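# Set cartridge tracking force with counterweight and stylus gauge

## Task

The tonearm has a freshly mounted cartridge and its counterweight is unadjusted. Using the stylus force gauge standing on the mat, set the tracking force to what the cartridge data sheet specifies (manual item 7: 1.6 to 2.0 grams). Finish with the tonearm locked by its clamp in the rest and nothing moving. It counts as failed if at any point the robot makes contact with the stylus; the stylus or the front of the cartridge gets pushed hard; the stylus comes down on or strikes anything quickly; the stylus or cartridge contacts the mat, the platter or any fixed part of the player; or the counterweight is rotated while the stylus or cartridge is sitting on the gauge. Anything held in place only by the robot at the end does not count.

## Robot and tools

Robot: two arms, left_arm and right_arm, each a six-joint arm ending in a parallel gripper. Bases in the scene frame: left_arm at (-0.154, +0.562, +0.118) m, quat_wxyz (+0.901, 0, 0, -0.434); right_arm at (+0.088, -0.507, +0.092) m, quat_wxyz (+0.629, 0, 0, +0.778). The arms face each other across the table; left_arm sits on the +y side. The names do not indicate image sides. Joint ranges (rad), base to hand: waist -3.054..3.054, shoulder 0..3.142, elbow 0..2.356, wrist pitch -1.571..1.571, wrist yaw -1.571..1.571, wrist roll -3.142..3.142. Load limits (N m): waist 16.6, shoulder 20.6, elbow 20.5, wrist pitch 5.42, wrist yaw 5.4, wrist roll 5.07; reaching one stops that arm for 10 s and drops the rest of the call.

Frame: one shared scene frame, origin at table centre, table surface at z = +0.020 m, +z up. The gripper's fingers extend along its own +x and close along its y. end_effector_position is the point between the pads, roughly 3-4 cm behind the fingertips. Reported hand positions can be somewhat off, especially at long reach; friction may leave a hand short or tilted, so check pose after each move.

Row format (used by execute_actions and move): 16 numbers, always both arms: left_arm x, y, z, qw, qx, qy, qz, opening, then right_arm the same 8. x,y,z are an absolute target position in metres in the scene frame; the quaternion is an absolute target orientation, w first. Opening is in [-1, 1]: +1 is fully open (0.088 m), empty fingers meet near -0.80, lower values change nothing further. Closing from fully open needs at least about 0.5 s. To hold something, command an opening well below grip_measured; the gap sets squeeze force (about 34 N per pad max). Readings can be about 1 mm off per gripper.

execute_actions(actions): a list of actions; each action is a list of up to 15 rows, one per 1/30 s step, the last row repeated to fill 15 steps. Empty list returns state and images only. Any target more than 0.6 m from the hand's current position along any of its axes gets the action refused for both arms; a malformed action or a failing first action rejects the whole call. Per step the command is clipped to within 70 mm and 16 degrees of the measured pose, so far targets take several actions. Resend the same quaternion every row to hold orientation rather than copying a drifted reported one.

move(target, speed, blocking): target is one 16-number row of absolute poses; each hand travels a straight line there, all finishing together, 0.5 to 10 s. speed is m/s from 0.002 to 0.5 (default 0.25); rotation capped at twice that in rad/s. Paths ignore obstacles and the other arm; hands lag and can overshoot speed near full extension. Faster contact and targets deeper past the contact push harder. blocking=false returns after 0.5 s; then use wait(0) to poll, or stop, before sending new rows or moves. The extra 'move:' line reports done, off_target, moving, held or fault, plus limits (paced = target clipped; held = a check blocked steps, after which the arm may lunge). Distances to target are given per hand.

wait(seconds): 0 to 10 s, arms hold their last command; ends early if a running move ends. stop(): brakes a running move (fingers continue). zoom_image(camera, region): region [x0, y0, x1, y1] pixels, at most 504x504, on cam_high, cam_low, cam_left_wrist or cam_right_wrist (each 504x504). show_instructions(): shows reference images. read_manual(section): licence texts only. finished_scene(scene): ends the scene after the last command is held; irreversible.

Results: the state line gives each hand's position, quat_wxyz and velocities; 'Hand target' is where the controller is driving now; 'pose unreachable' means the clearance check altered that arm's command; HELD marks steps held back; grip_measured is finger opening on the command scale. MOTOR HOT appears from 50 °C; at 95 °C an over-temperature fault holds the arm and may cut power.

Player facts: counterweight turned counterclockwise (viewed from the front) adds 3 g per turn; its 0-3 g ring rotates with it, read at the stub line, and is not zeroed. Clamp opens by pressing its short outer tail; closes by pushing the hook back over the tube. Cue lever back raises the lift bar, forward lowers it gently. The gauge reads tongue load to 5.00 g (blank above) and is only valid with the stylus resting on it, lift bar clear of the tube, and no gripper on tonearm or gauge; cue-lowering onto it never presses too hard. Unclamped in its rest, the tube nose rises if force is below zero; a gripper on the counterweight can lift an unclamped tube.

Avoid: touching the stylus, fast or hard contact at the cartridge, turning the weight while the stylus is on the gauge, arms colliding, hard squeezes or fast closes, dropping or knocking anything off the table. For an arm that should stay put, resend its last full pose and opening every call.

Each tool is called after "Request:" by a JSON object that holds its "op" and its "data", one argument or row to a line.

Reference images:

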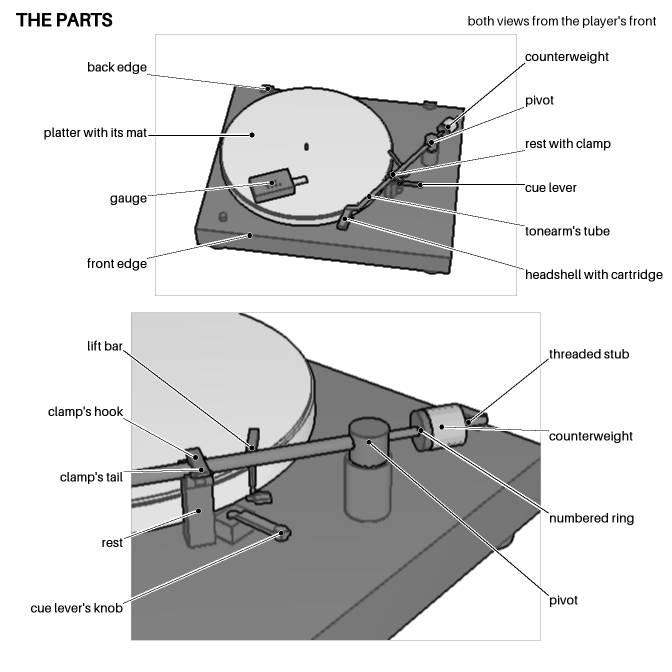

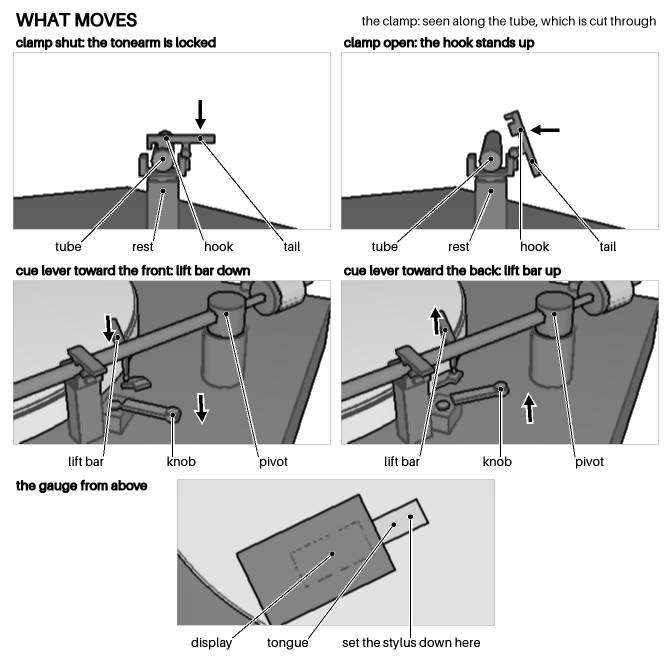

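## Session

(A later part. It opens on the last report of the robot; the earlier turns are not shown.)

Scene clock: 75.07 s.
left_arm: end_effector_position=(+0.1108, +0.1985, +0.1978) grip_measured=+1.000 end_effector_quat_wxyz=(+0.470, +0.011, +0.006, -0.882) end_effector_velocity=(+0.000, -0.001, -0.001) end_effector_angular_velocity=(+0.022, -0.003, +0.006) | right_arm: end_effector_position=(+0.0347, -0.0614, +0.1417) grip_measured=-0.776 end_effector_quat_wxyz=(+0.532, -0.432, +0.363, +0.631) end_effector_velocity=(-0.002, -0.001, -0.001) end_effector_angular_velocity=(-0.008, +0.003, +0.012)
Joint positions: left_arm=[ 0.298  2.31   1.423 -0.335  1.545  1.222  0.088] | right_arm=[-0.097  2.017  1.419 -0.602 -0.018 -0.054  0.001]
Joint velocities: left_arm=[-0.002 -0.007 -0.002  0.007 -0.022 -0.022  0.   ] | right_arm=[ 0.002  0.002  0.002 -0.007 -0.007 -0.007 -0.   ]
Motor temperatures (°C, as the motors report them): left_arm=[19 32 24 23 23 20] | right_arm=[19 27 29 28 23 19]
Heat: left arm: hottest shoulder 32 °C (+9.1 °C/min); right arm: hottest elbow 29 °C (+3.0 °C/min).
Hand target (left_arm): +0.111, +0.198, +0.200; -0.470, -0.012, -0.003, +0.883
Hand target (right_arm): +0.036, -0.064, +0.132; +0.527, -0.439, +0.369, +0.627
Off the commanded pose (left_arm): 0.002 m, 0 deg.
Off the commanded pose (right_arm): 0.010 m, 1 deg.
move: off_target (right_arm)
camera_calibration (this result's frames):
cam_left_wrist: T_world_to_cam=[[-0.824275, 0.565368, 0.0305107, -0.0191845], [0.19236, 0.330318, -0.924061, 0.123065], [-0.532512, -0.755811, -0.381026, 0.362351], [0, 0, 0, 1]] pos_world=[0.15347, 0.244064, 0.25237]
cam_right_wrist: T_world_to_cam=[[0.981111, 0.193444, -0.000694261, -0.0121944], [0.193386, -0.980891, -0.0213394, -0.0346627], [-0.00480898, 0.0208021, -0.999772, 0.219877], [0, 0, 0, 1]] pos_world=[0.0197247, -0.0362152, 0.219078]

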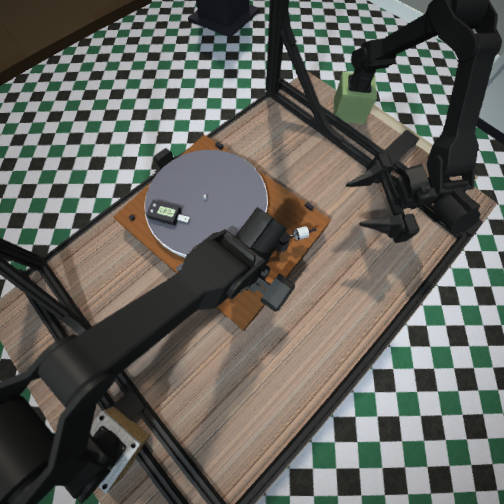

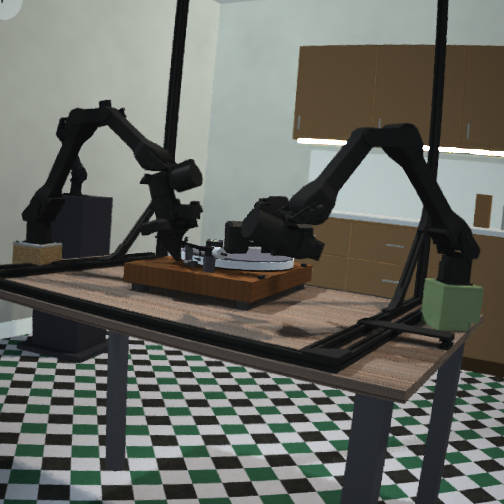

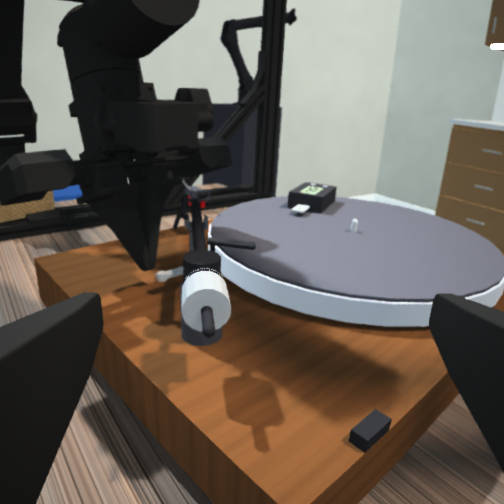

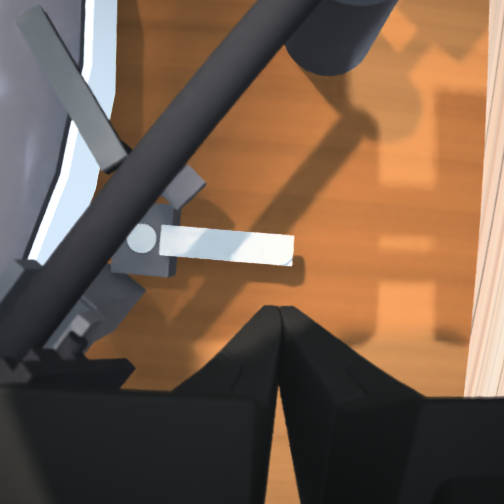

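Request:
{"op": "move", "data": {
  "target": [0.111,0.198,0.2,0.47,0.012,0.003,-0.882,1,0.055,-0.068,0.145,0.23,-0.446,0.12,0.857,-1],
  "speed": 0.15
}}

Request:
{"op": "move", "data": {
  "target": [0.111,0.198,0.2,0.47,0.012,0.003,-0.882,1,0.05,-0.062,0.122,0.23,-0.446,0.12,0.857,-1],
  "speed": 0.03
}}

Request:
{"op": "zoom_image", "data": {
  "camera": "cam_low",
  "region": [140, 210, 240, 290]
}}

Scene clock: 88.77 s.
left_arm: end_effector_position=(+0.1108, +0.1985, +0.1978) grip_measured=+1.000 end_effector_quat_wxyz=(+0.470, +0.011, +0.006, -0.882) end_effector_velocity=(-0.000, -0.001, +0.002) end_effector_angular_velocity=(-0.005, -0.020, -0.000) | right_arm: end_effector_position=(+0.0539, -0.0697, +0.1482) grip_measured=-0.776 end_effector_quat_wxyz=(+0.233, -0.446, +0.117, +0.856) end_effector_velocity=(+0.000, +0.002, +0.003) end_effector_angular_velocity=(+0.024, -0.001, +0.018)
Joint positions: left_arm=[ 0.298  2.31   1.423 -0.335  1.545  1.222  0.088] | right_arm=[-0.312  2.05   1.431 -0.663 -0.547 -1.064  0.001]
Joint velocities: left_arm=[-0.002 -0.007 -0.002  0.007 -0.007  0.007  0.   ] | right_arm=[-0.002 -0.002  0.002  0.007 -0.007 -0.022 -0.   ]
Motor temperatures (°C, as the motors report them): left_arm=[19 34 25 23 23 20] | right_arm=[19 29 29 27 23 19]
Heat: left arm: hottest shoulder 34 °C (+10.0 °C/min); right arm: hottest shoulder 29 °C (+1.0 °C/min).
Hand target (left_arm): +0.111, +0.198, +0.200; -0.470, -0.012, -0.003, +0.882
Hand target (right_arm): +0.055, -0.068, +0.145; +0.230, -0.446, +0.120, +0.857
Off the commanded pose (left_arm): 0.002 m, 0 deg.
Off the commanded pose (right_arm): 0.004 m, 0 deg.
move: done
camera_calibration (this result's frames):
cam_left_wrist: T_world_to_cam=[[-0.824275, 0.565368, 0.0305107, -0.0191845], [0.19236, 0.330318, -0.924061, 0.123065], [-0.532512, -0.755811, -0.381026, 0.362351], [0, 0, 0, 1]] pos_world=[0.15347, 0.244064, 0.25237]
cam_right_wrist: T_world_to_cam=[[0.482468, 0.875863, 0.00947023, 0.0435083], [0.847208, -0.463884, -0.25894, -0.0103599], [-0.222403, 0.132953, -0.965847, 0.241152], [0, 0, 0, 1]] pos_world=[0.0414185, -0.0749751, 0.229821]

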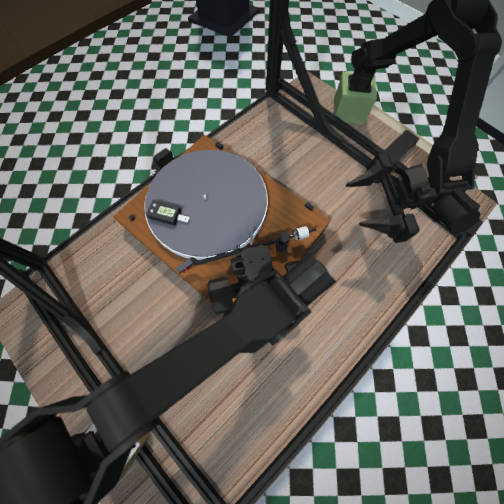

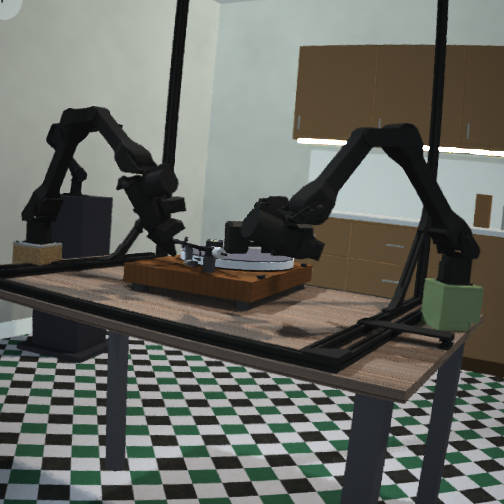

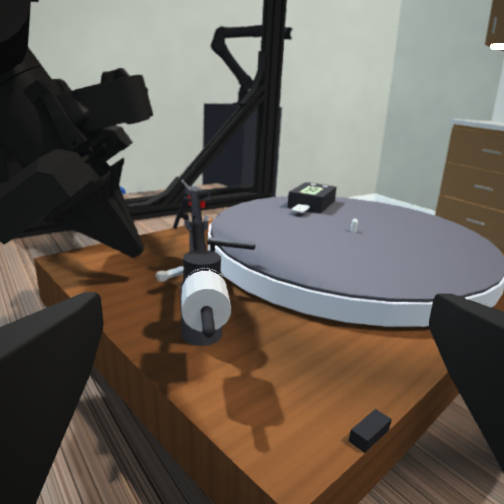

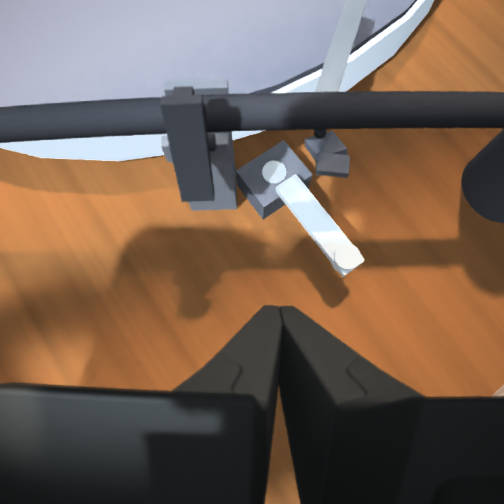

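Scene clock: 89.97 s.
left_arm: end_effector_position=(+0.1108, +0.1985, +0.1977) grip_measured=+1.000 end_effector_quat_wxyz=(+0.470, +0.011, +0.006, -0.882) end_effector_velocity=(-0.001, -0.000, -0.001) end_effector_angular_velocity=(+0.006, -0.004, -0.000) | right_arm: end_effector_position=(+0.0518, -0.0601, +0.1304) grip_measured=-0.776 end_effector_quat_wxyz=(+0.235, -0.445, +0.111, +0.857) end_effector_velocity=(-0.002, +0.001, +0.001) end_effector_angular_velocity=(+0.004, +0.008, -0.001)
Joint positions: left_arm=[ 0.298  2.31   1.422 -0.335  1.545  1.222  0.088] | right_arm=[-0.305  2.102  1.431 -0.595 -0.547 -1.06   0.001]
Joint velocities: left_arm=[-0.002 -0.002 -0.002 -0.007 -0.007  0.007  0.   ] | right_arm=[ 0.002 -0.002 -0.002  0.007 -0.007  0.007 -0.   ]
Motor temperatures (°C, as the motors report them): left_arm=[19 34 25 23 23 20] | right_arm=[19 29 29 27 23 19]
Heat: left arm: hottest shoulder 34 °C (+10.0 °C/min); right arm: hottest shoulder 29 °C (+1.0 °C/min).
Hand target (left_arm): +0.111, +0.198, +0.200; -0.470, -0.012, -0.003, +0.883
Hand target (right_arm): +0.050, -0.062, +0.122; +0.230, -0.446, +0.120, +0.857
Off the commanded pose (left_arm): 0.002 m, 0 deg.
Off the commanded pose (right_arm): 0.009 m, 1 deg.
move: off_target (right_arm)
camera_calibration (this result's frames):
cam_left_wrist: T_world_to_cam=[[-0.824265, 0.565361, 0.030892, -0.0193407], [0.192069, 0.330517, -0.92405, 0.122974], [-0.532632, -0.755729, -0.381021, 0.362313], [0, 0, 0, 1]] pos_world=[0.153418, 0.2441, 0.25228]
cam_right_wrist: T_world_to_cam=[[0.479173, 0.877445, 0.0219975, 0.0349084], [0.849044, -0.457018, -0.265065, -0.00765933], [-0.222526, 0.145689, -0.96398, 0.222677], [0, 0, 0, 1]] pos_world=[0.0393275, -0.0665722, 0.211858]

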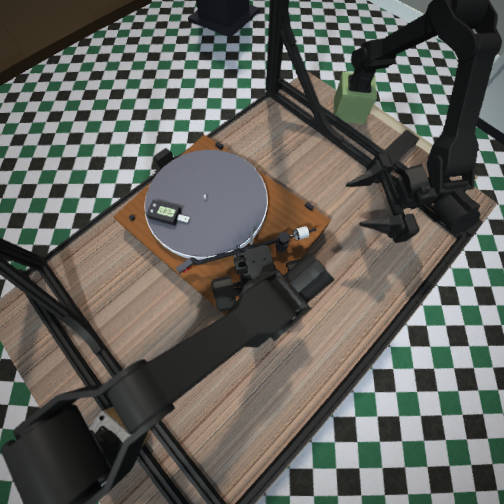

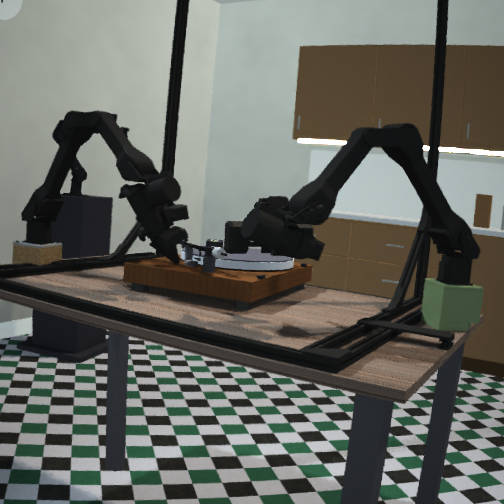

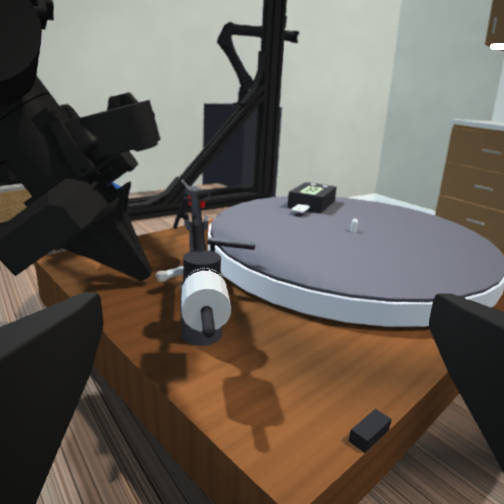

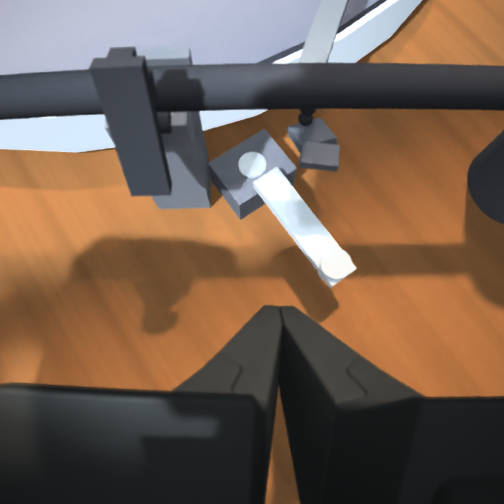

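Region (140, 210, 240, 290) of cam_low's 504x504 image, scaled by 5.040, with more detail than that image has; it fills the top 403 rows of this view, and the rest is white.

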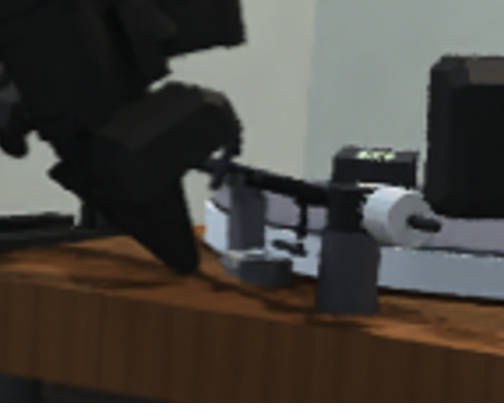

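Request:
{"op": "move", "data": {
  "target": [0.111,0.198,0.2,0.47,0.012,0.003,-0.882,1,0.043,-0.035,0.122,0.23,-0.446,0.12,0.857,-1],
  "speed": 0.015
}}

Scene clock: 96.70 s.
left_arm: end_effector_position=(+0.1108, +0.1985, +0.1977) grip_measured=+1.000 end_effector_quat_wxyz=(+0.470, +0.011, +0.006, -0.882) end_effector_velocity=(-0.003, -0.002, +0.002) end_effector_angular_velocity=(-0.006, +0.004, -0.010) | right_arm: end_effector_position=(+0.0445, -0.0366, +0.1270) grip_measured=-0.776 end_effector_quat_wxyz=(+0.232, -0.444, +0.115, +0.858) end_effector_velocity=(+0.002, -0.001, -0.002) end_effector_angular_velocity=(-0.014, -0.008, +0.001)
Joint positions: left_arm=[ 0.298  2.31   1.422 -0.335  1.545  1.222  0.088] | right_arm=[-0.284  2.191  1.56  -0.631 -0.544 -1.035  0.001]
Joint velocities: left_arm=[-0.007 -0.002 -0.002  0.007  0.007 -0.007  0.   ] | right_arm=[-0.002  0.007  0.012 -0.022  0.007 -0.007 -0.   ]
Motor temperatures (°C, as the motors report them): left_arm=[19 34 25 23 23 20] | right_arm=[19 30 29 27 23 19]
Heat: left arm: hottest shoulder 34 °C (+9.0 °C/min); right arm: hottest shoulder 30 °C (+1.0 °C/min).
Hand target (left_arm): +0.111, +0.198, +0.200; -0.470, -0.012, -0.003, +0.882
Hand target (right_arm): +0.043, -0.035, +0.122; +0.230, -0.446, +0.120, +0.857
Off the commanded pose (left_arm): 0.002 m, 0 deg.
Off the commanded pose (right_arm): 0.005 m, 1 deg.
move: done
camera_calibration (this result's frames):
cam_left_wrist: T_world_to_cam=[[-0.824265, 0.565361, 0.030892, -0.0193407], [0.192069, 0.330517, -0.92405, 0.122974], [-0.532632, -0.755729, -0.381021, 0.362313], [0, 0, 0, 1]] pos_world=[0.153418, 0.2441, 0.25228]
cam_right_wrist: T_world_to_cam=[[0.479232, 0.877593, 0.012955, 0.0189549], [0.848126, -0.459241, -0.264159, 0.0082322], [-0.225874, 0.137581, -0.964392, 0.214253], [0, 0, 0, 1]] pos_world=[0.0323284, -0.0423312, 0.208553]

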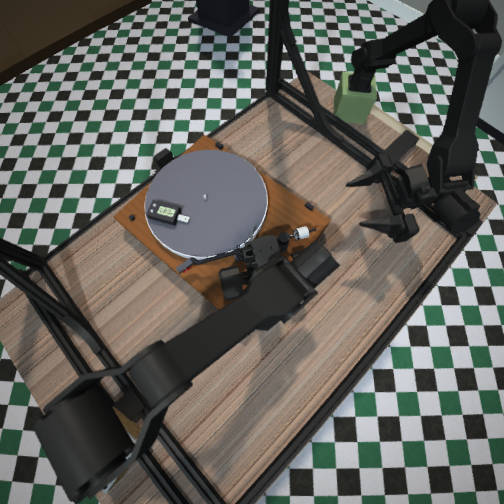

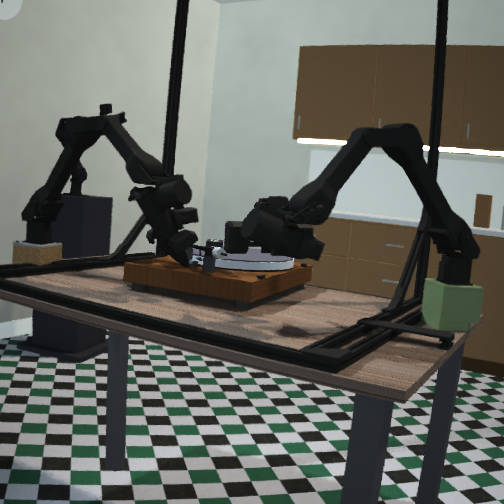

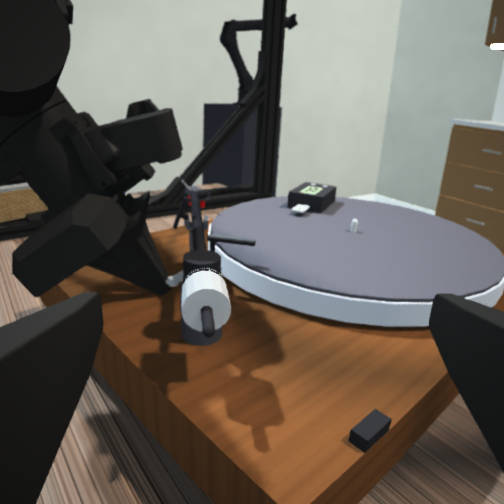

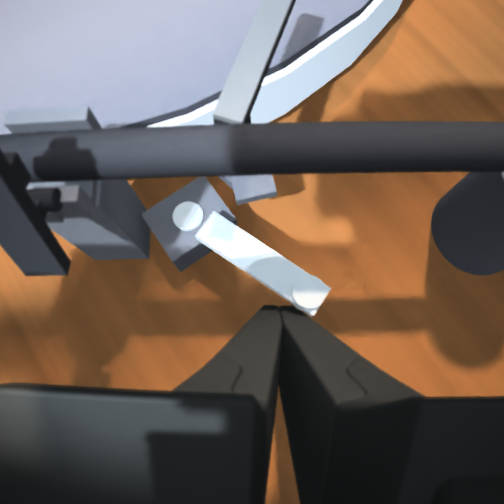

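Request:
{"op": "move", "data": {
  "target": [0.111,0.198,0.2,0.47,0.012,0.003,-0.882,1,0.034,-0.022,0.122,0.23,-0.446,0.12,0.857,-1],
  "speed": 0.015
}}

Request:
{"op": "zoom_image", "data": {
  "camera": "cam_left_wrist",
  "region": [130, 150, 270, 290]
}}

Scene clock: 102.33 s.
left_arm: end_effector_position=(+0.1108, +0.1985, +0.1977) grip_measured=+1.000 end_effector_quat_wxyz=(+0.470, +0.011, +0.006, -0.882) end_effector_velocity=(-0.001, -0.000, +0.001) end_effector_angular_velocity=(+0.011, +0.004, +0.000) | right_arm: end_effector_position=(+0.0374, -0.0242, +0.1268) grip_measured=-0.776 end_effector_quat_wxyz=(+0.233, -0.445, +0.117, +0.857) end_effector_velocity=(+0.002, -0.002, +0.000) end_effector_angular_velocity=(-0.013, +0.006, +0.001)
Joint positions: left_arm=[ 0.298  2.31   1.422 -0.335  1.545  1.222  0.088] | right_arm=[-0.264  2.233  1.63  -0.65  -0.535 -1.011  0.001]
Joint velocities: left_arm=[-0.002 -0.007 -0.002 -0.007 -0.007 -0.007  0.   ] | right_arm=[-0.007  0.002  0.007 -0.022 -0.007 -0.007 -0.   ]
Motor temperatures (°C, as the motors report them): left_arm=[19 35 25 23 23 20] | right_arm=[19 30 29 27 23 19]
Heat: left arm: hottest shoulder 35 °C (+8.1 °C/min); right arm: hottest shoulder 30 °C (+0.0 °C/min).
Hand target (left_arm): +0.111, +0.198, +0.200; -0.470, -0.012, -0.003, +0.882
Hand target (right_arm): +0.034, -0.022, +0.122; +0.230, -0.446, +0.120, +0.857
Off the commanded pose (left_arm): 0.002 m, 0 deg.
Off the commanded pose (right_arm): 0.006 m, 1 deg.
move: done
camera_calibration (this result's frames):
cam_left_wrist: T_world_to_cam=[[-0.82426, 0.565347, 0.0312731, -0.0194137], [0.191773, 0.330715, -0.92404, 0.122965], [-0.532746, -0.755652, -0.381013, 0.362309], [0, 0, 0, 1]] pos_world=[0.153435, 0.244088, 0.252276]
cam_right_wrist: T_world_to_cam=[[0.482335, 0.875922, 0.0106983, 0.0116356], [0.846922, -0.463177, -0.261132, 0.0194822], [-0.223776, 0.135014, -0.965244, 0.210732], [0, 0, 0, 1]] pos_world=[0.0250447, -0.0296199, 0.208371]

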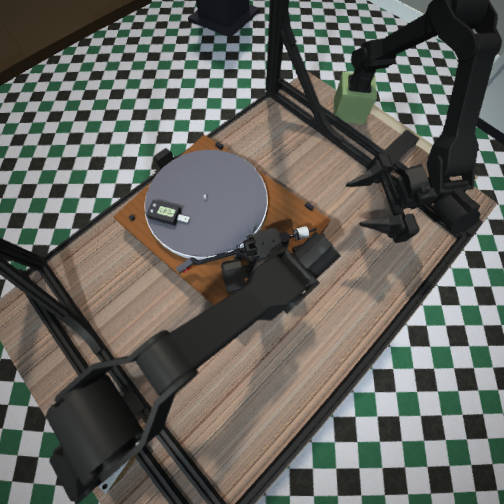

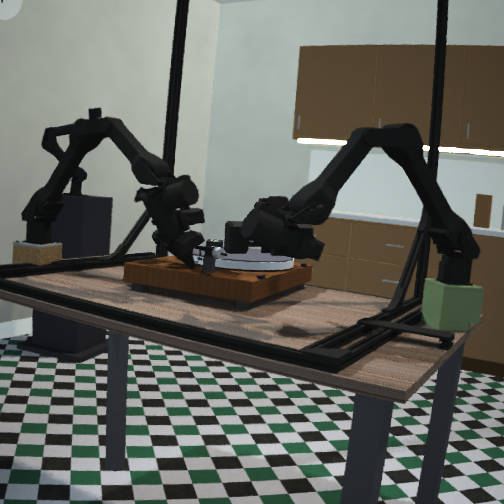

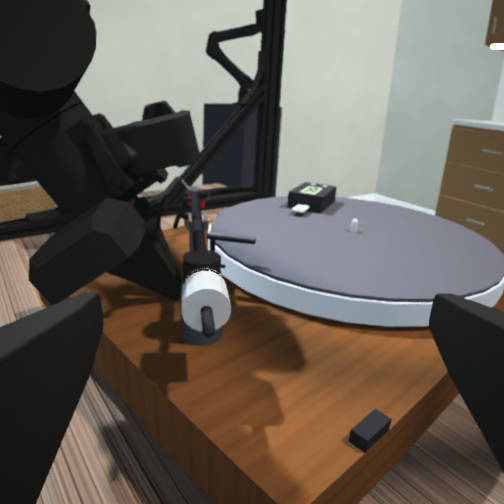

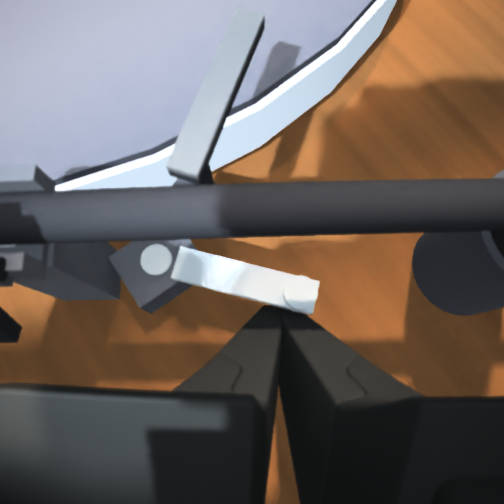

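Region (130, 150, 270, 290) of cam_left_wrist's 504x504 image, scaled by 3.600, with more detail than that image has.

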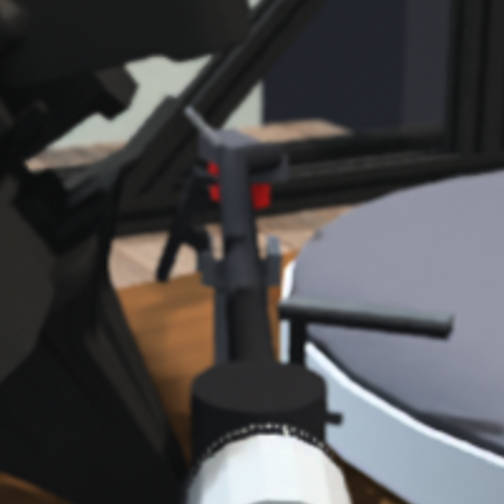

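Request:
{"op": "move", "data": {
  "target": [0.111,0.198,0.2,0.47,0.012,0.003,-0.882,1,0.06,-0.06,0.2,0.23,-0.446,0.12,0.857,-1],
  "speed": 0.1
}}

Request:
{"op": "move", "data": {
  "target": [0.111,0.198,0.2,0.47,0.012,0.003,-0.882,1,-0.044,-0.097,0.215,0.684,-0.309,0.525,0.403,-0.25]
}}

Scene clock: 113.10 s.
left_arm: end_effector_position=(+0.1108, +0.1985, +0.1977) grip_measured=+1.000 end_effector_quat_wxyz=(+0.470, +0.011, +0.006, -0.882) end_effector_velocity=(-0.001, -0.001, -0.000) end_effector_angular_velocity=(+0.014, +0.008, +0.001) | right_arm: end_effector_position=(+0.0591, -0.0607, +0.1909) grip_measured=-0.776 end_effector_quat_wxyz=(+0.226, -0.448, +0.130, +0.855) end_effector_velocity=(-0.000, -0.002, +0.001) end_effector_angular_velocity=(-0.010, +0.010, -0.007)
Joint positions: left_arm=[ 0.298  2.31   1.422 -0.335  1.545  1.222  0.088] | right_arm=[-0.322  2.06   1.63  -0.888 -0.55  -1.077  0.001]
Joint velocities: left_arm=[-0.002 -0.002 -0.002  0.007 -0.007 -0.022  0.   ] | right_arm=[-0.002 -0.002 -0.002 -0.007 -0.007  0.007 -0.   ]
Motor temperatures (°C, as the motors report them): left_arm=[19 36 25 23 23 20] | right_arm=[19 32 30 26 23 19]
Heat: left arm: hottest shoulder 36 °C (+7.0 °C/min); right arm: hottest shoulder 32 °C (+3.0 °C/min).
Hand target (left_arm): +0.111, +0.198, +0.200; -0.470, -0.012, -0.003, +0.882
Hand target (right_arm): +0.060, -0.060, +0.200; +0.230, -0.446, +0.120, +0.857
Off the commanded pose (left_arm): 0.002 m, 0 deg.
Off the commanded pose (right_arm): 0.009 m, 1 deg.
move: off_target (right_arm)
camera_calibration (this result's frames):
cam_left_wrist: T_world_to_cam=[[-0.82426, 0.565347, 0.0312731, -0.0194137], [0.191773, 0.330715, -0.92404, 0.122965], [-0.532746, -0.755652, -0.381013, 0.362309], [0, 0, 0, 1]] pos_world=[0.153435, 0.244088, 0.252276]
cam_right_wrist: T_world_to_cam=[[0.481481, 0.876275, -0.0178382, 0.0379994], [0.846959, -0.470416, -0.247728, -0.0021148], [-0.22547, 0.104168, -0.968665, 0.281291], [0, 0, 0, 1]] pos_world=[0.0469178, -0.0635945, 0.272631]

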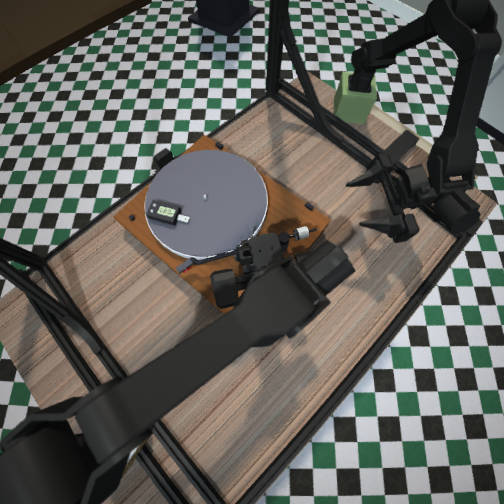

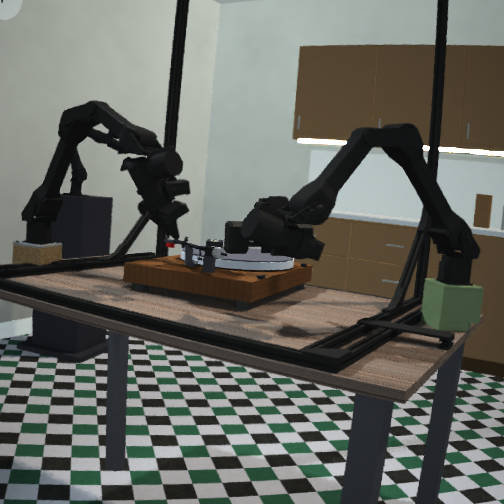

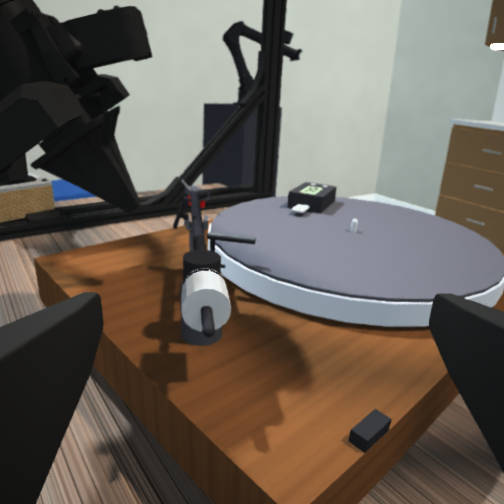

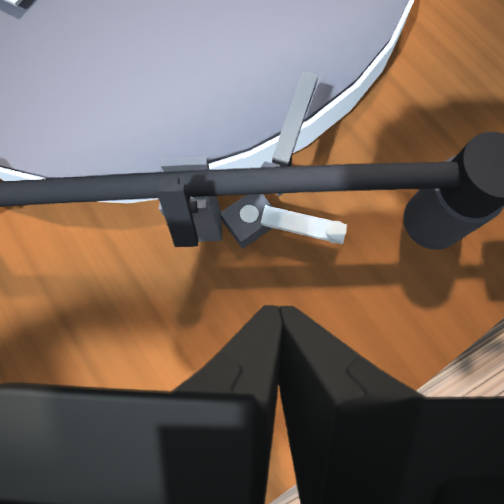

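Scene clock: 116.73 s.
left_arm: end_effector_position=(+0.1106, +0.1984, +0.1977) grip_measured=+1.000 end_effector_quat_wxyz=(+0.470, +0.011, +0.006, -0.882) end_effector_velocity=(-0.001, -0.001, -0.003) end_effector_angular_velocity=(+0.025, +0.000, +0.005) | right_arm: end_effector_position=(-0.0429, -0.0988, +0.2191) grip_measured=-0.250 end_effector_quat_wxyz=(+0.682, -0.306, +0.524, +0.407) end_effector_velocity=(+0.003, -0.001, +0.002) end_effector_angular_velocity=(-0.006, -0.006, -0.025)
Joint positions: left_arm=[ 0.297  2.31   1.422 -0.335  1.545  1.222  0.088] | right_arm=[ 0.169  2.033  1.791 -1.15   0.198  0.865  0.027]
Joint velocities: left_arm=[-0.002 -0.002 -0.002 -0.007 -0.022 -0.007  0.   ] | right_arm=[-0.002  0.002  0.012 -0.022  0.007  0.022 -0.   ]
Motor temperatures (°C, as the motors report them): left_arm=[19 36 25 23 23 20] | right_arm=[19 32 31 26 23 19]
Heat: left arm: hottest shoulder 36 °C (+6.1 °C/min); right arm: hottest shoulder 32 °C (+3.0 °C/min).
Hand target (left_arm): +0.111, +0.198, +0.200; -0.470, -0.012, -0.003, +0.883
Hand target (right_arm): -0.044, -0.097, +0.216; +0.683, -0.309, +0.524, +0.403
Off the commanded pose (left_arm): 0.002 m, 0 deg.
Off the commanded pose (right_arm): 0.005 m, 1 deg.
move: done
camera_calibration (this result's frames):
cam_left_wrist: T_world_to_cam=[[-0.824045, 0.565661, 0.0312731, -0.0195571], [0.191899, 0.330642, -0.92404, 0.123026], [-0.533034, -0.755449, -0.381013, 0.36215], [0, 0, 0, 1]] pos_world=[0.153314, 0.243971, 0.252276]
cam_right_wrist: T_world_to_cam=[[0.888155, -0.459319, -0.0144191, 0.00572683], [-0.456685, -0.885688, 0.0836387, -0.09613], [-0.0511876, -0.0676991, -0.996392, 0.286173], [0, 0, 0, 1]] pos_world=[-0.0343389, -0.063137, 0.293264]

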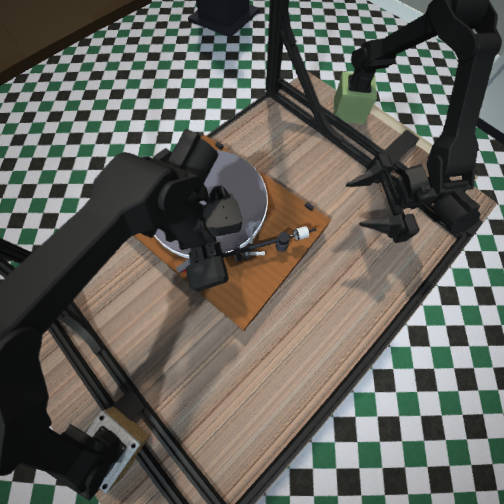

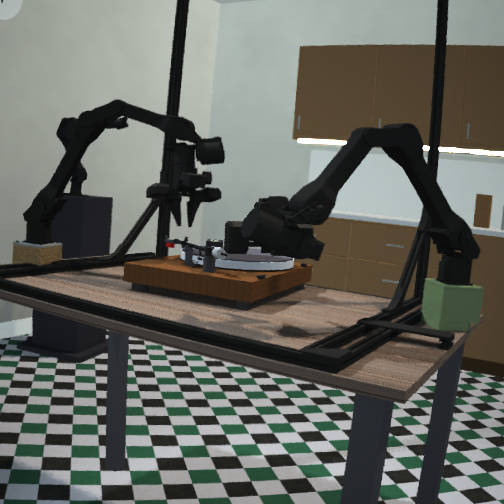

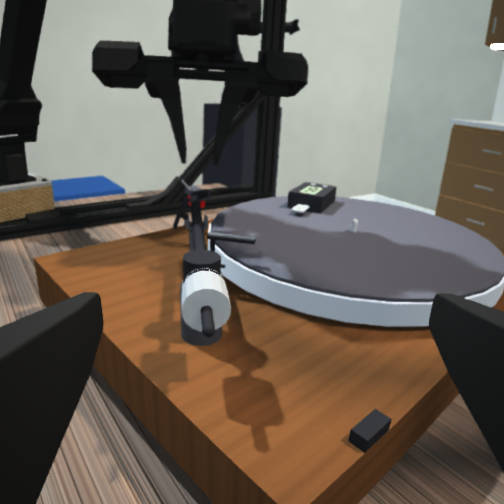

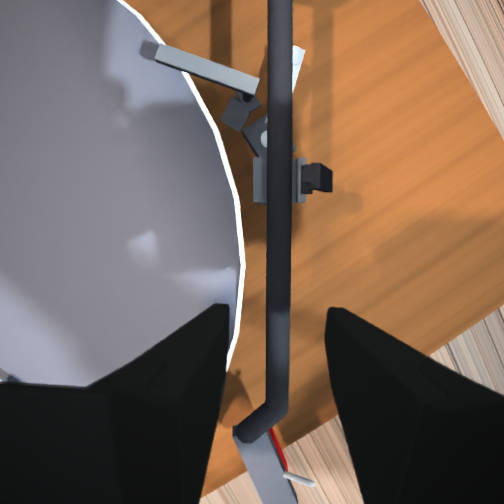

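Shift a bit toward the pivot and outward, descend.

Request:
{"op": "move", "data": {
  "target": [0.111,0.198,0.2,0.47,0.012,0.003,-0.882,1,-0.036,-0.092,0.158,0.684,-0.309,0.525,0.403,-0.25],
  "speed": 0.04
}}

Request:
{"op": "zoom_image", "data": {
  "camera": "cam_low",
  "region": [140, 210, 240, 290]
}}

Scene clock: 126.57 s.
left_arm: end_effector_position=(+0.1106, +0.1984, +0.1977) grip_measured=+1.000 end_effector_quat_wxyz=(+0.470, +0.011, +0.006, -0.882) end_effector_velocity=(-0.001, -0.000, +0.001) end_effector_angular_velocity=(+0.019, +0.016, +0.001) | right_arm: end_effector_position=(-0.0380, -0.0905, +0.1673) grip_measured=-0.250 end_effector_quat_wxyz=(+0.685, -0.299, +0.524, +0.409) end_effector_velocity=(-0.000, +0.001, +0.000) end_effector_angular_velocity=(+0.005, +0.011, -0.008)
Joint positions: left_arm=[ 0.297  2.31   1.422 -0.335  1.545  1.222  0.088] | right_arm=[ 0.151  2.066  1.631 -0.941  0.198  0.854  0.027]
Joint velocities: left_arm=[-0.002 -0.007 -0.002 -0.007 -0.007 -0.022  0.   ] | right_arm=[-0.002 -0.002 -0.002  0.007 -0.007  0.007  0.   ]
Motor temperatures (°C, as the motors report them): left_arm=[19 36 25 23 23 20] | right_arm=[19 32 31 26 23 19]
Heat: left arm: hottest shoulder 36 °C (+5.0 °C/min); right arm: hottest shoulder 32 °C (+3.0 °C/min).
Hand target (left_arm): +0.111, +0.198, +0.200; -0.470, -0.012, -0.003, +0.882
Hand target (right_arm): -0.036, -0.092, +0.158; +0.684, -0.309, +0.525, +0.402
Off the commanded pose (left_arm): 0.002 m, 0 deg.
Off the commanded pose (right_arm): 0.010 m, 1 deg.
move: off_target (right_arm)
camera_calibration (this result's frames):
cam_left_wrist: T_world_to_cam=[[-0.824045, 0.565661, 0.0312731, -0.0195571], [0.191899, 0.330642, -0.92404, 0.123026], [-0.533034, -0.755449, -0.381013, 0.36215], [0, 0, 0, 1]] pos_world=[0.153314, 0.243971, 0.252276]
cam_right_wrist: T_world_to_cam=[[0.884734, -0.465483, -0.0239032, 0.00531859], [-0.46284, -0.883449, 0.0727864, -0.0804579], [-0.054998, -0.0533333, -0.997061, 0.236678], [0, 0, 0, 1]] pos_world=[-0.0289278, -0.0559819, 0.241966]

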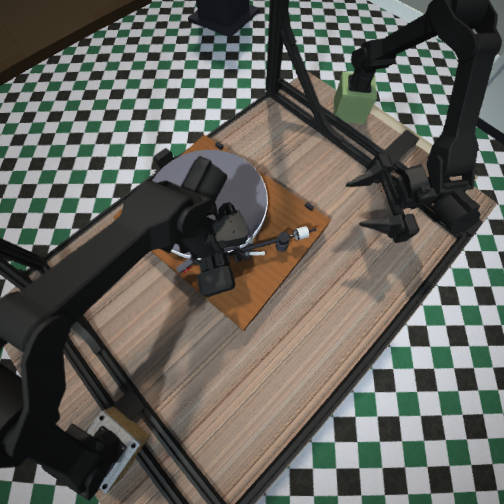

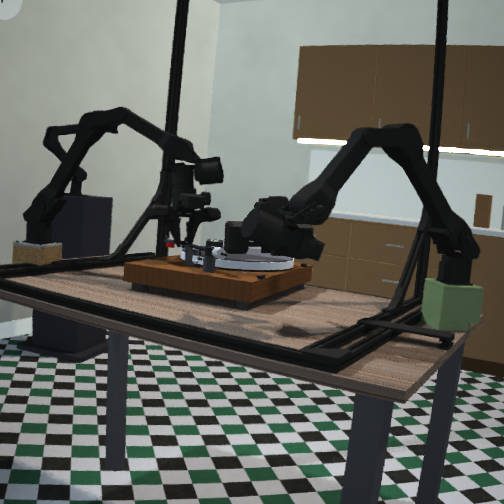

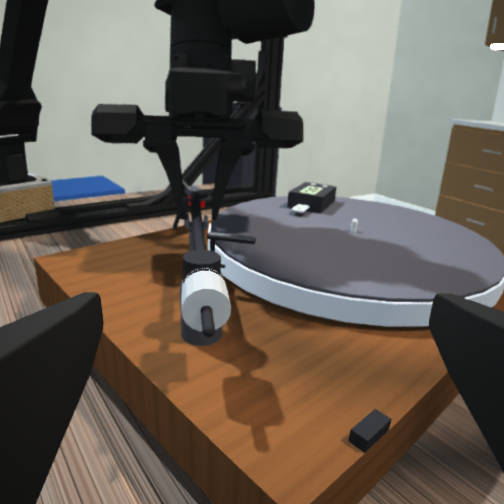

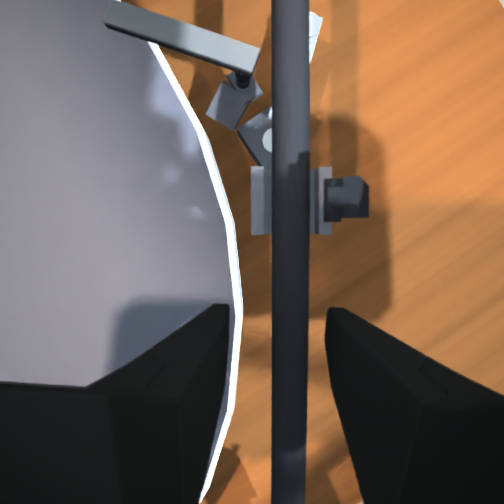

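Region (140, 210, 240, 290) of cam_low's 504x504 image, scaled by 5.040, with more detail than that image has; it fills the top 403 rows of this view, and the rest is white.

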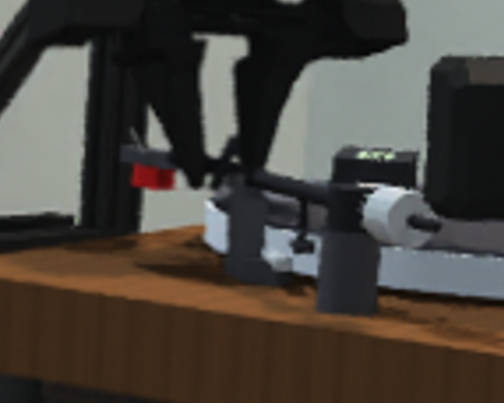

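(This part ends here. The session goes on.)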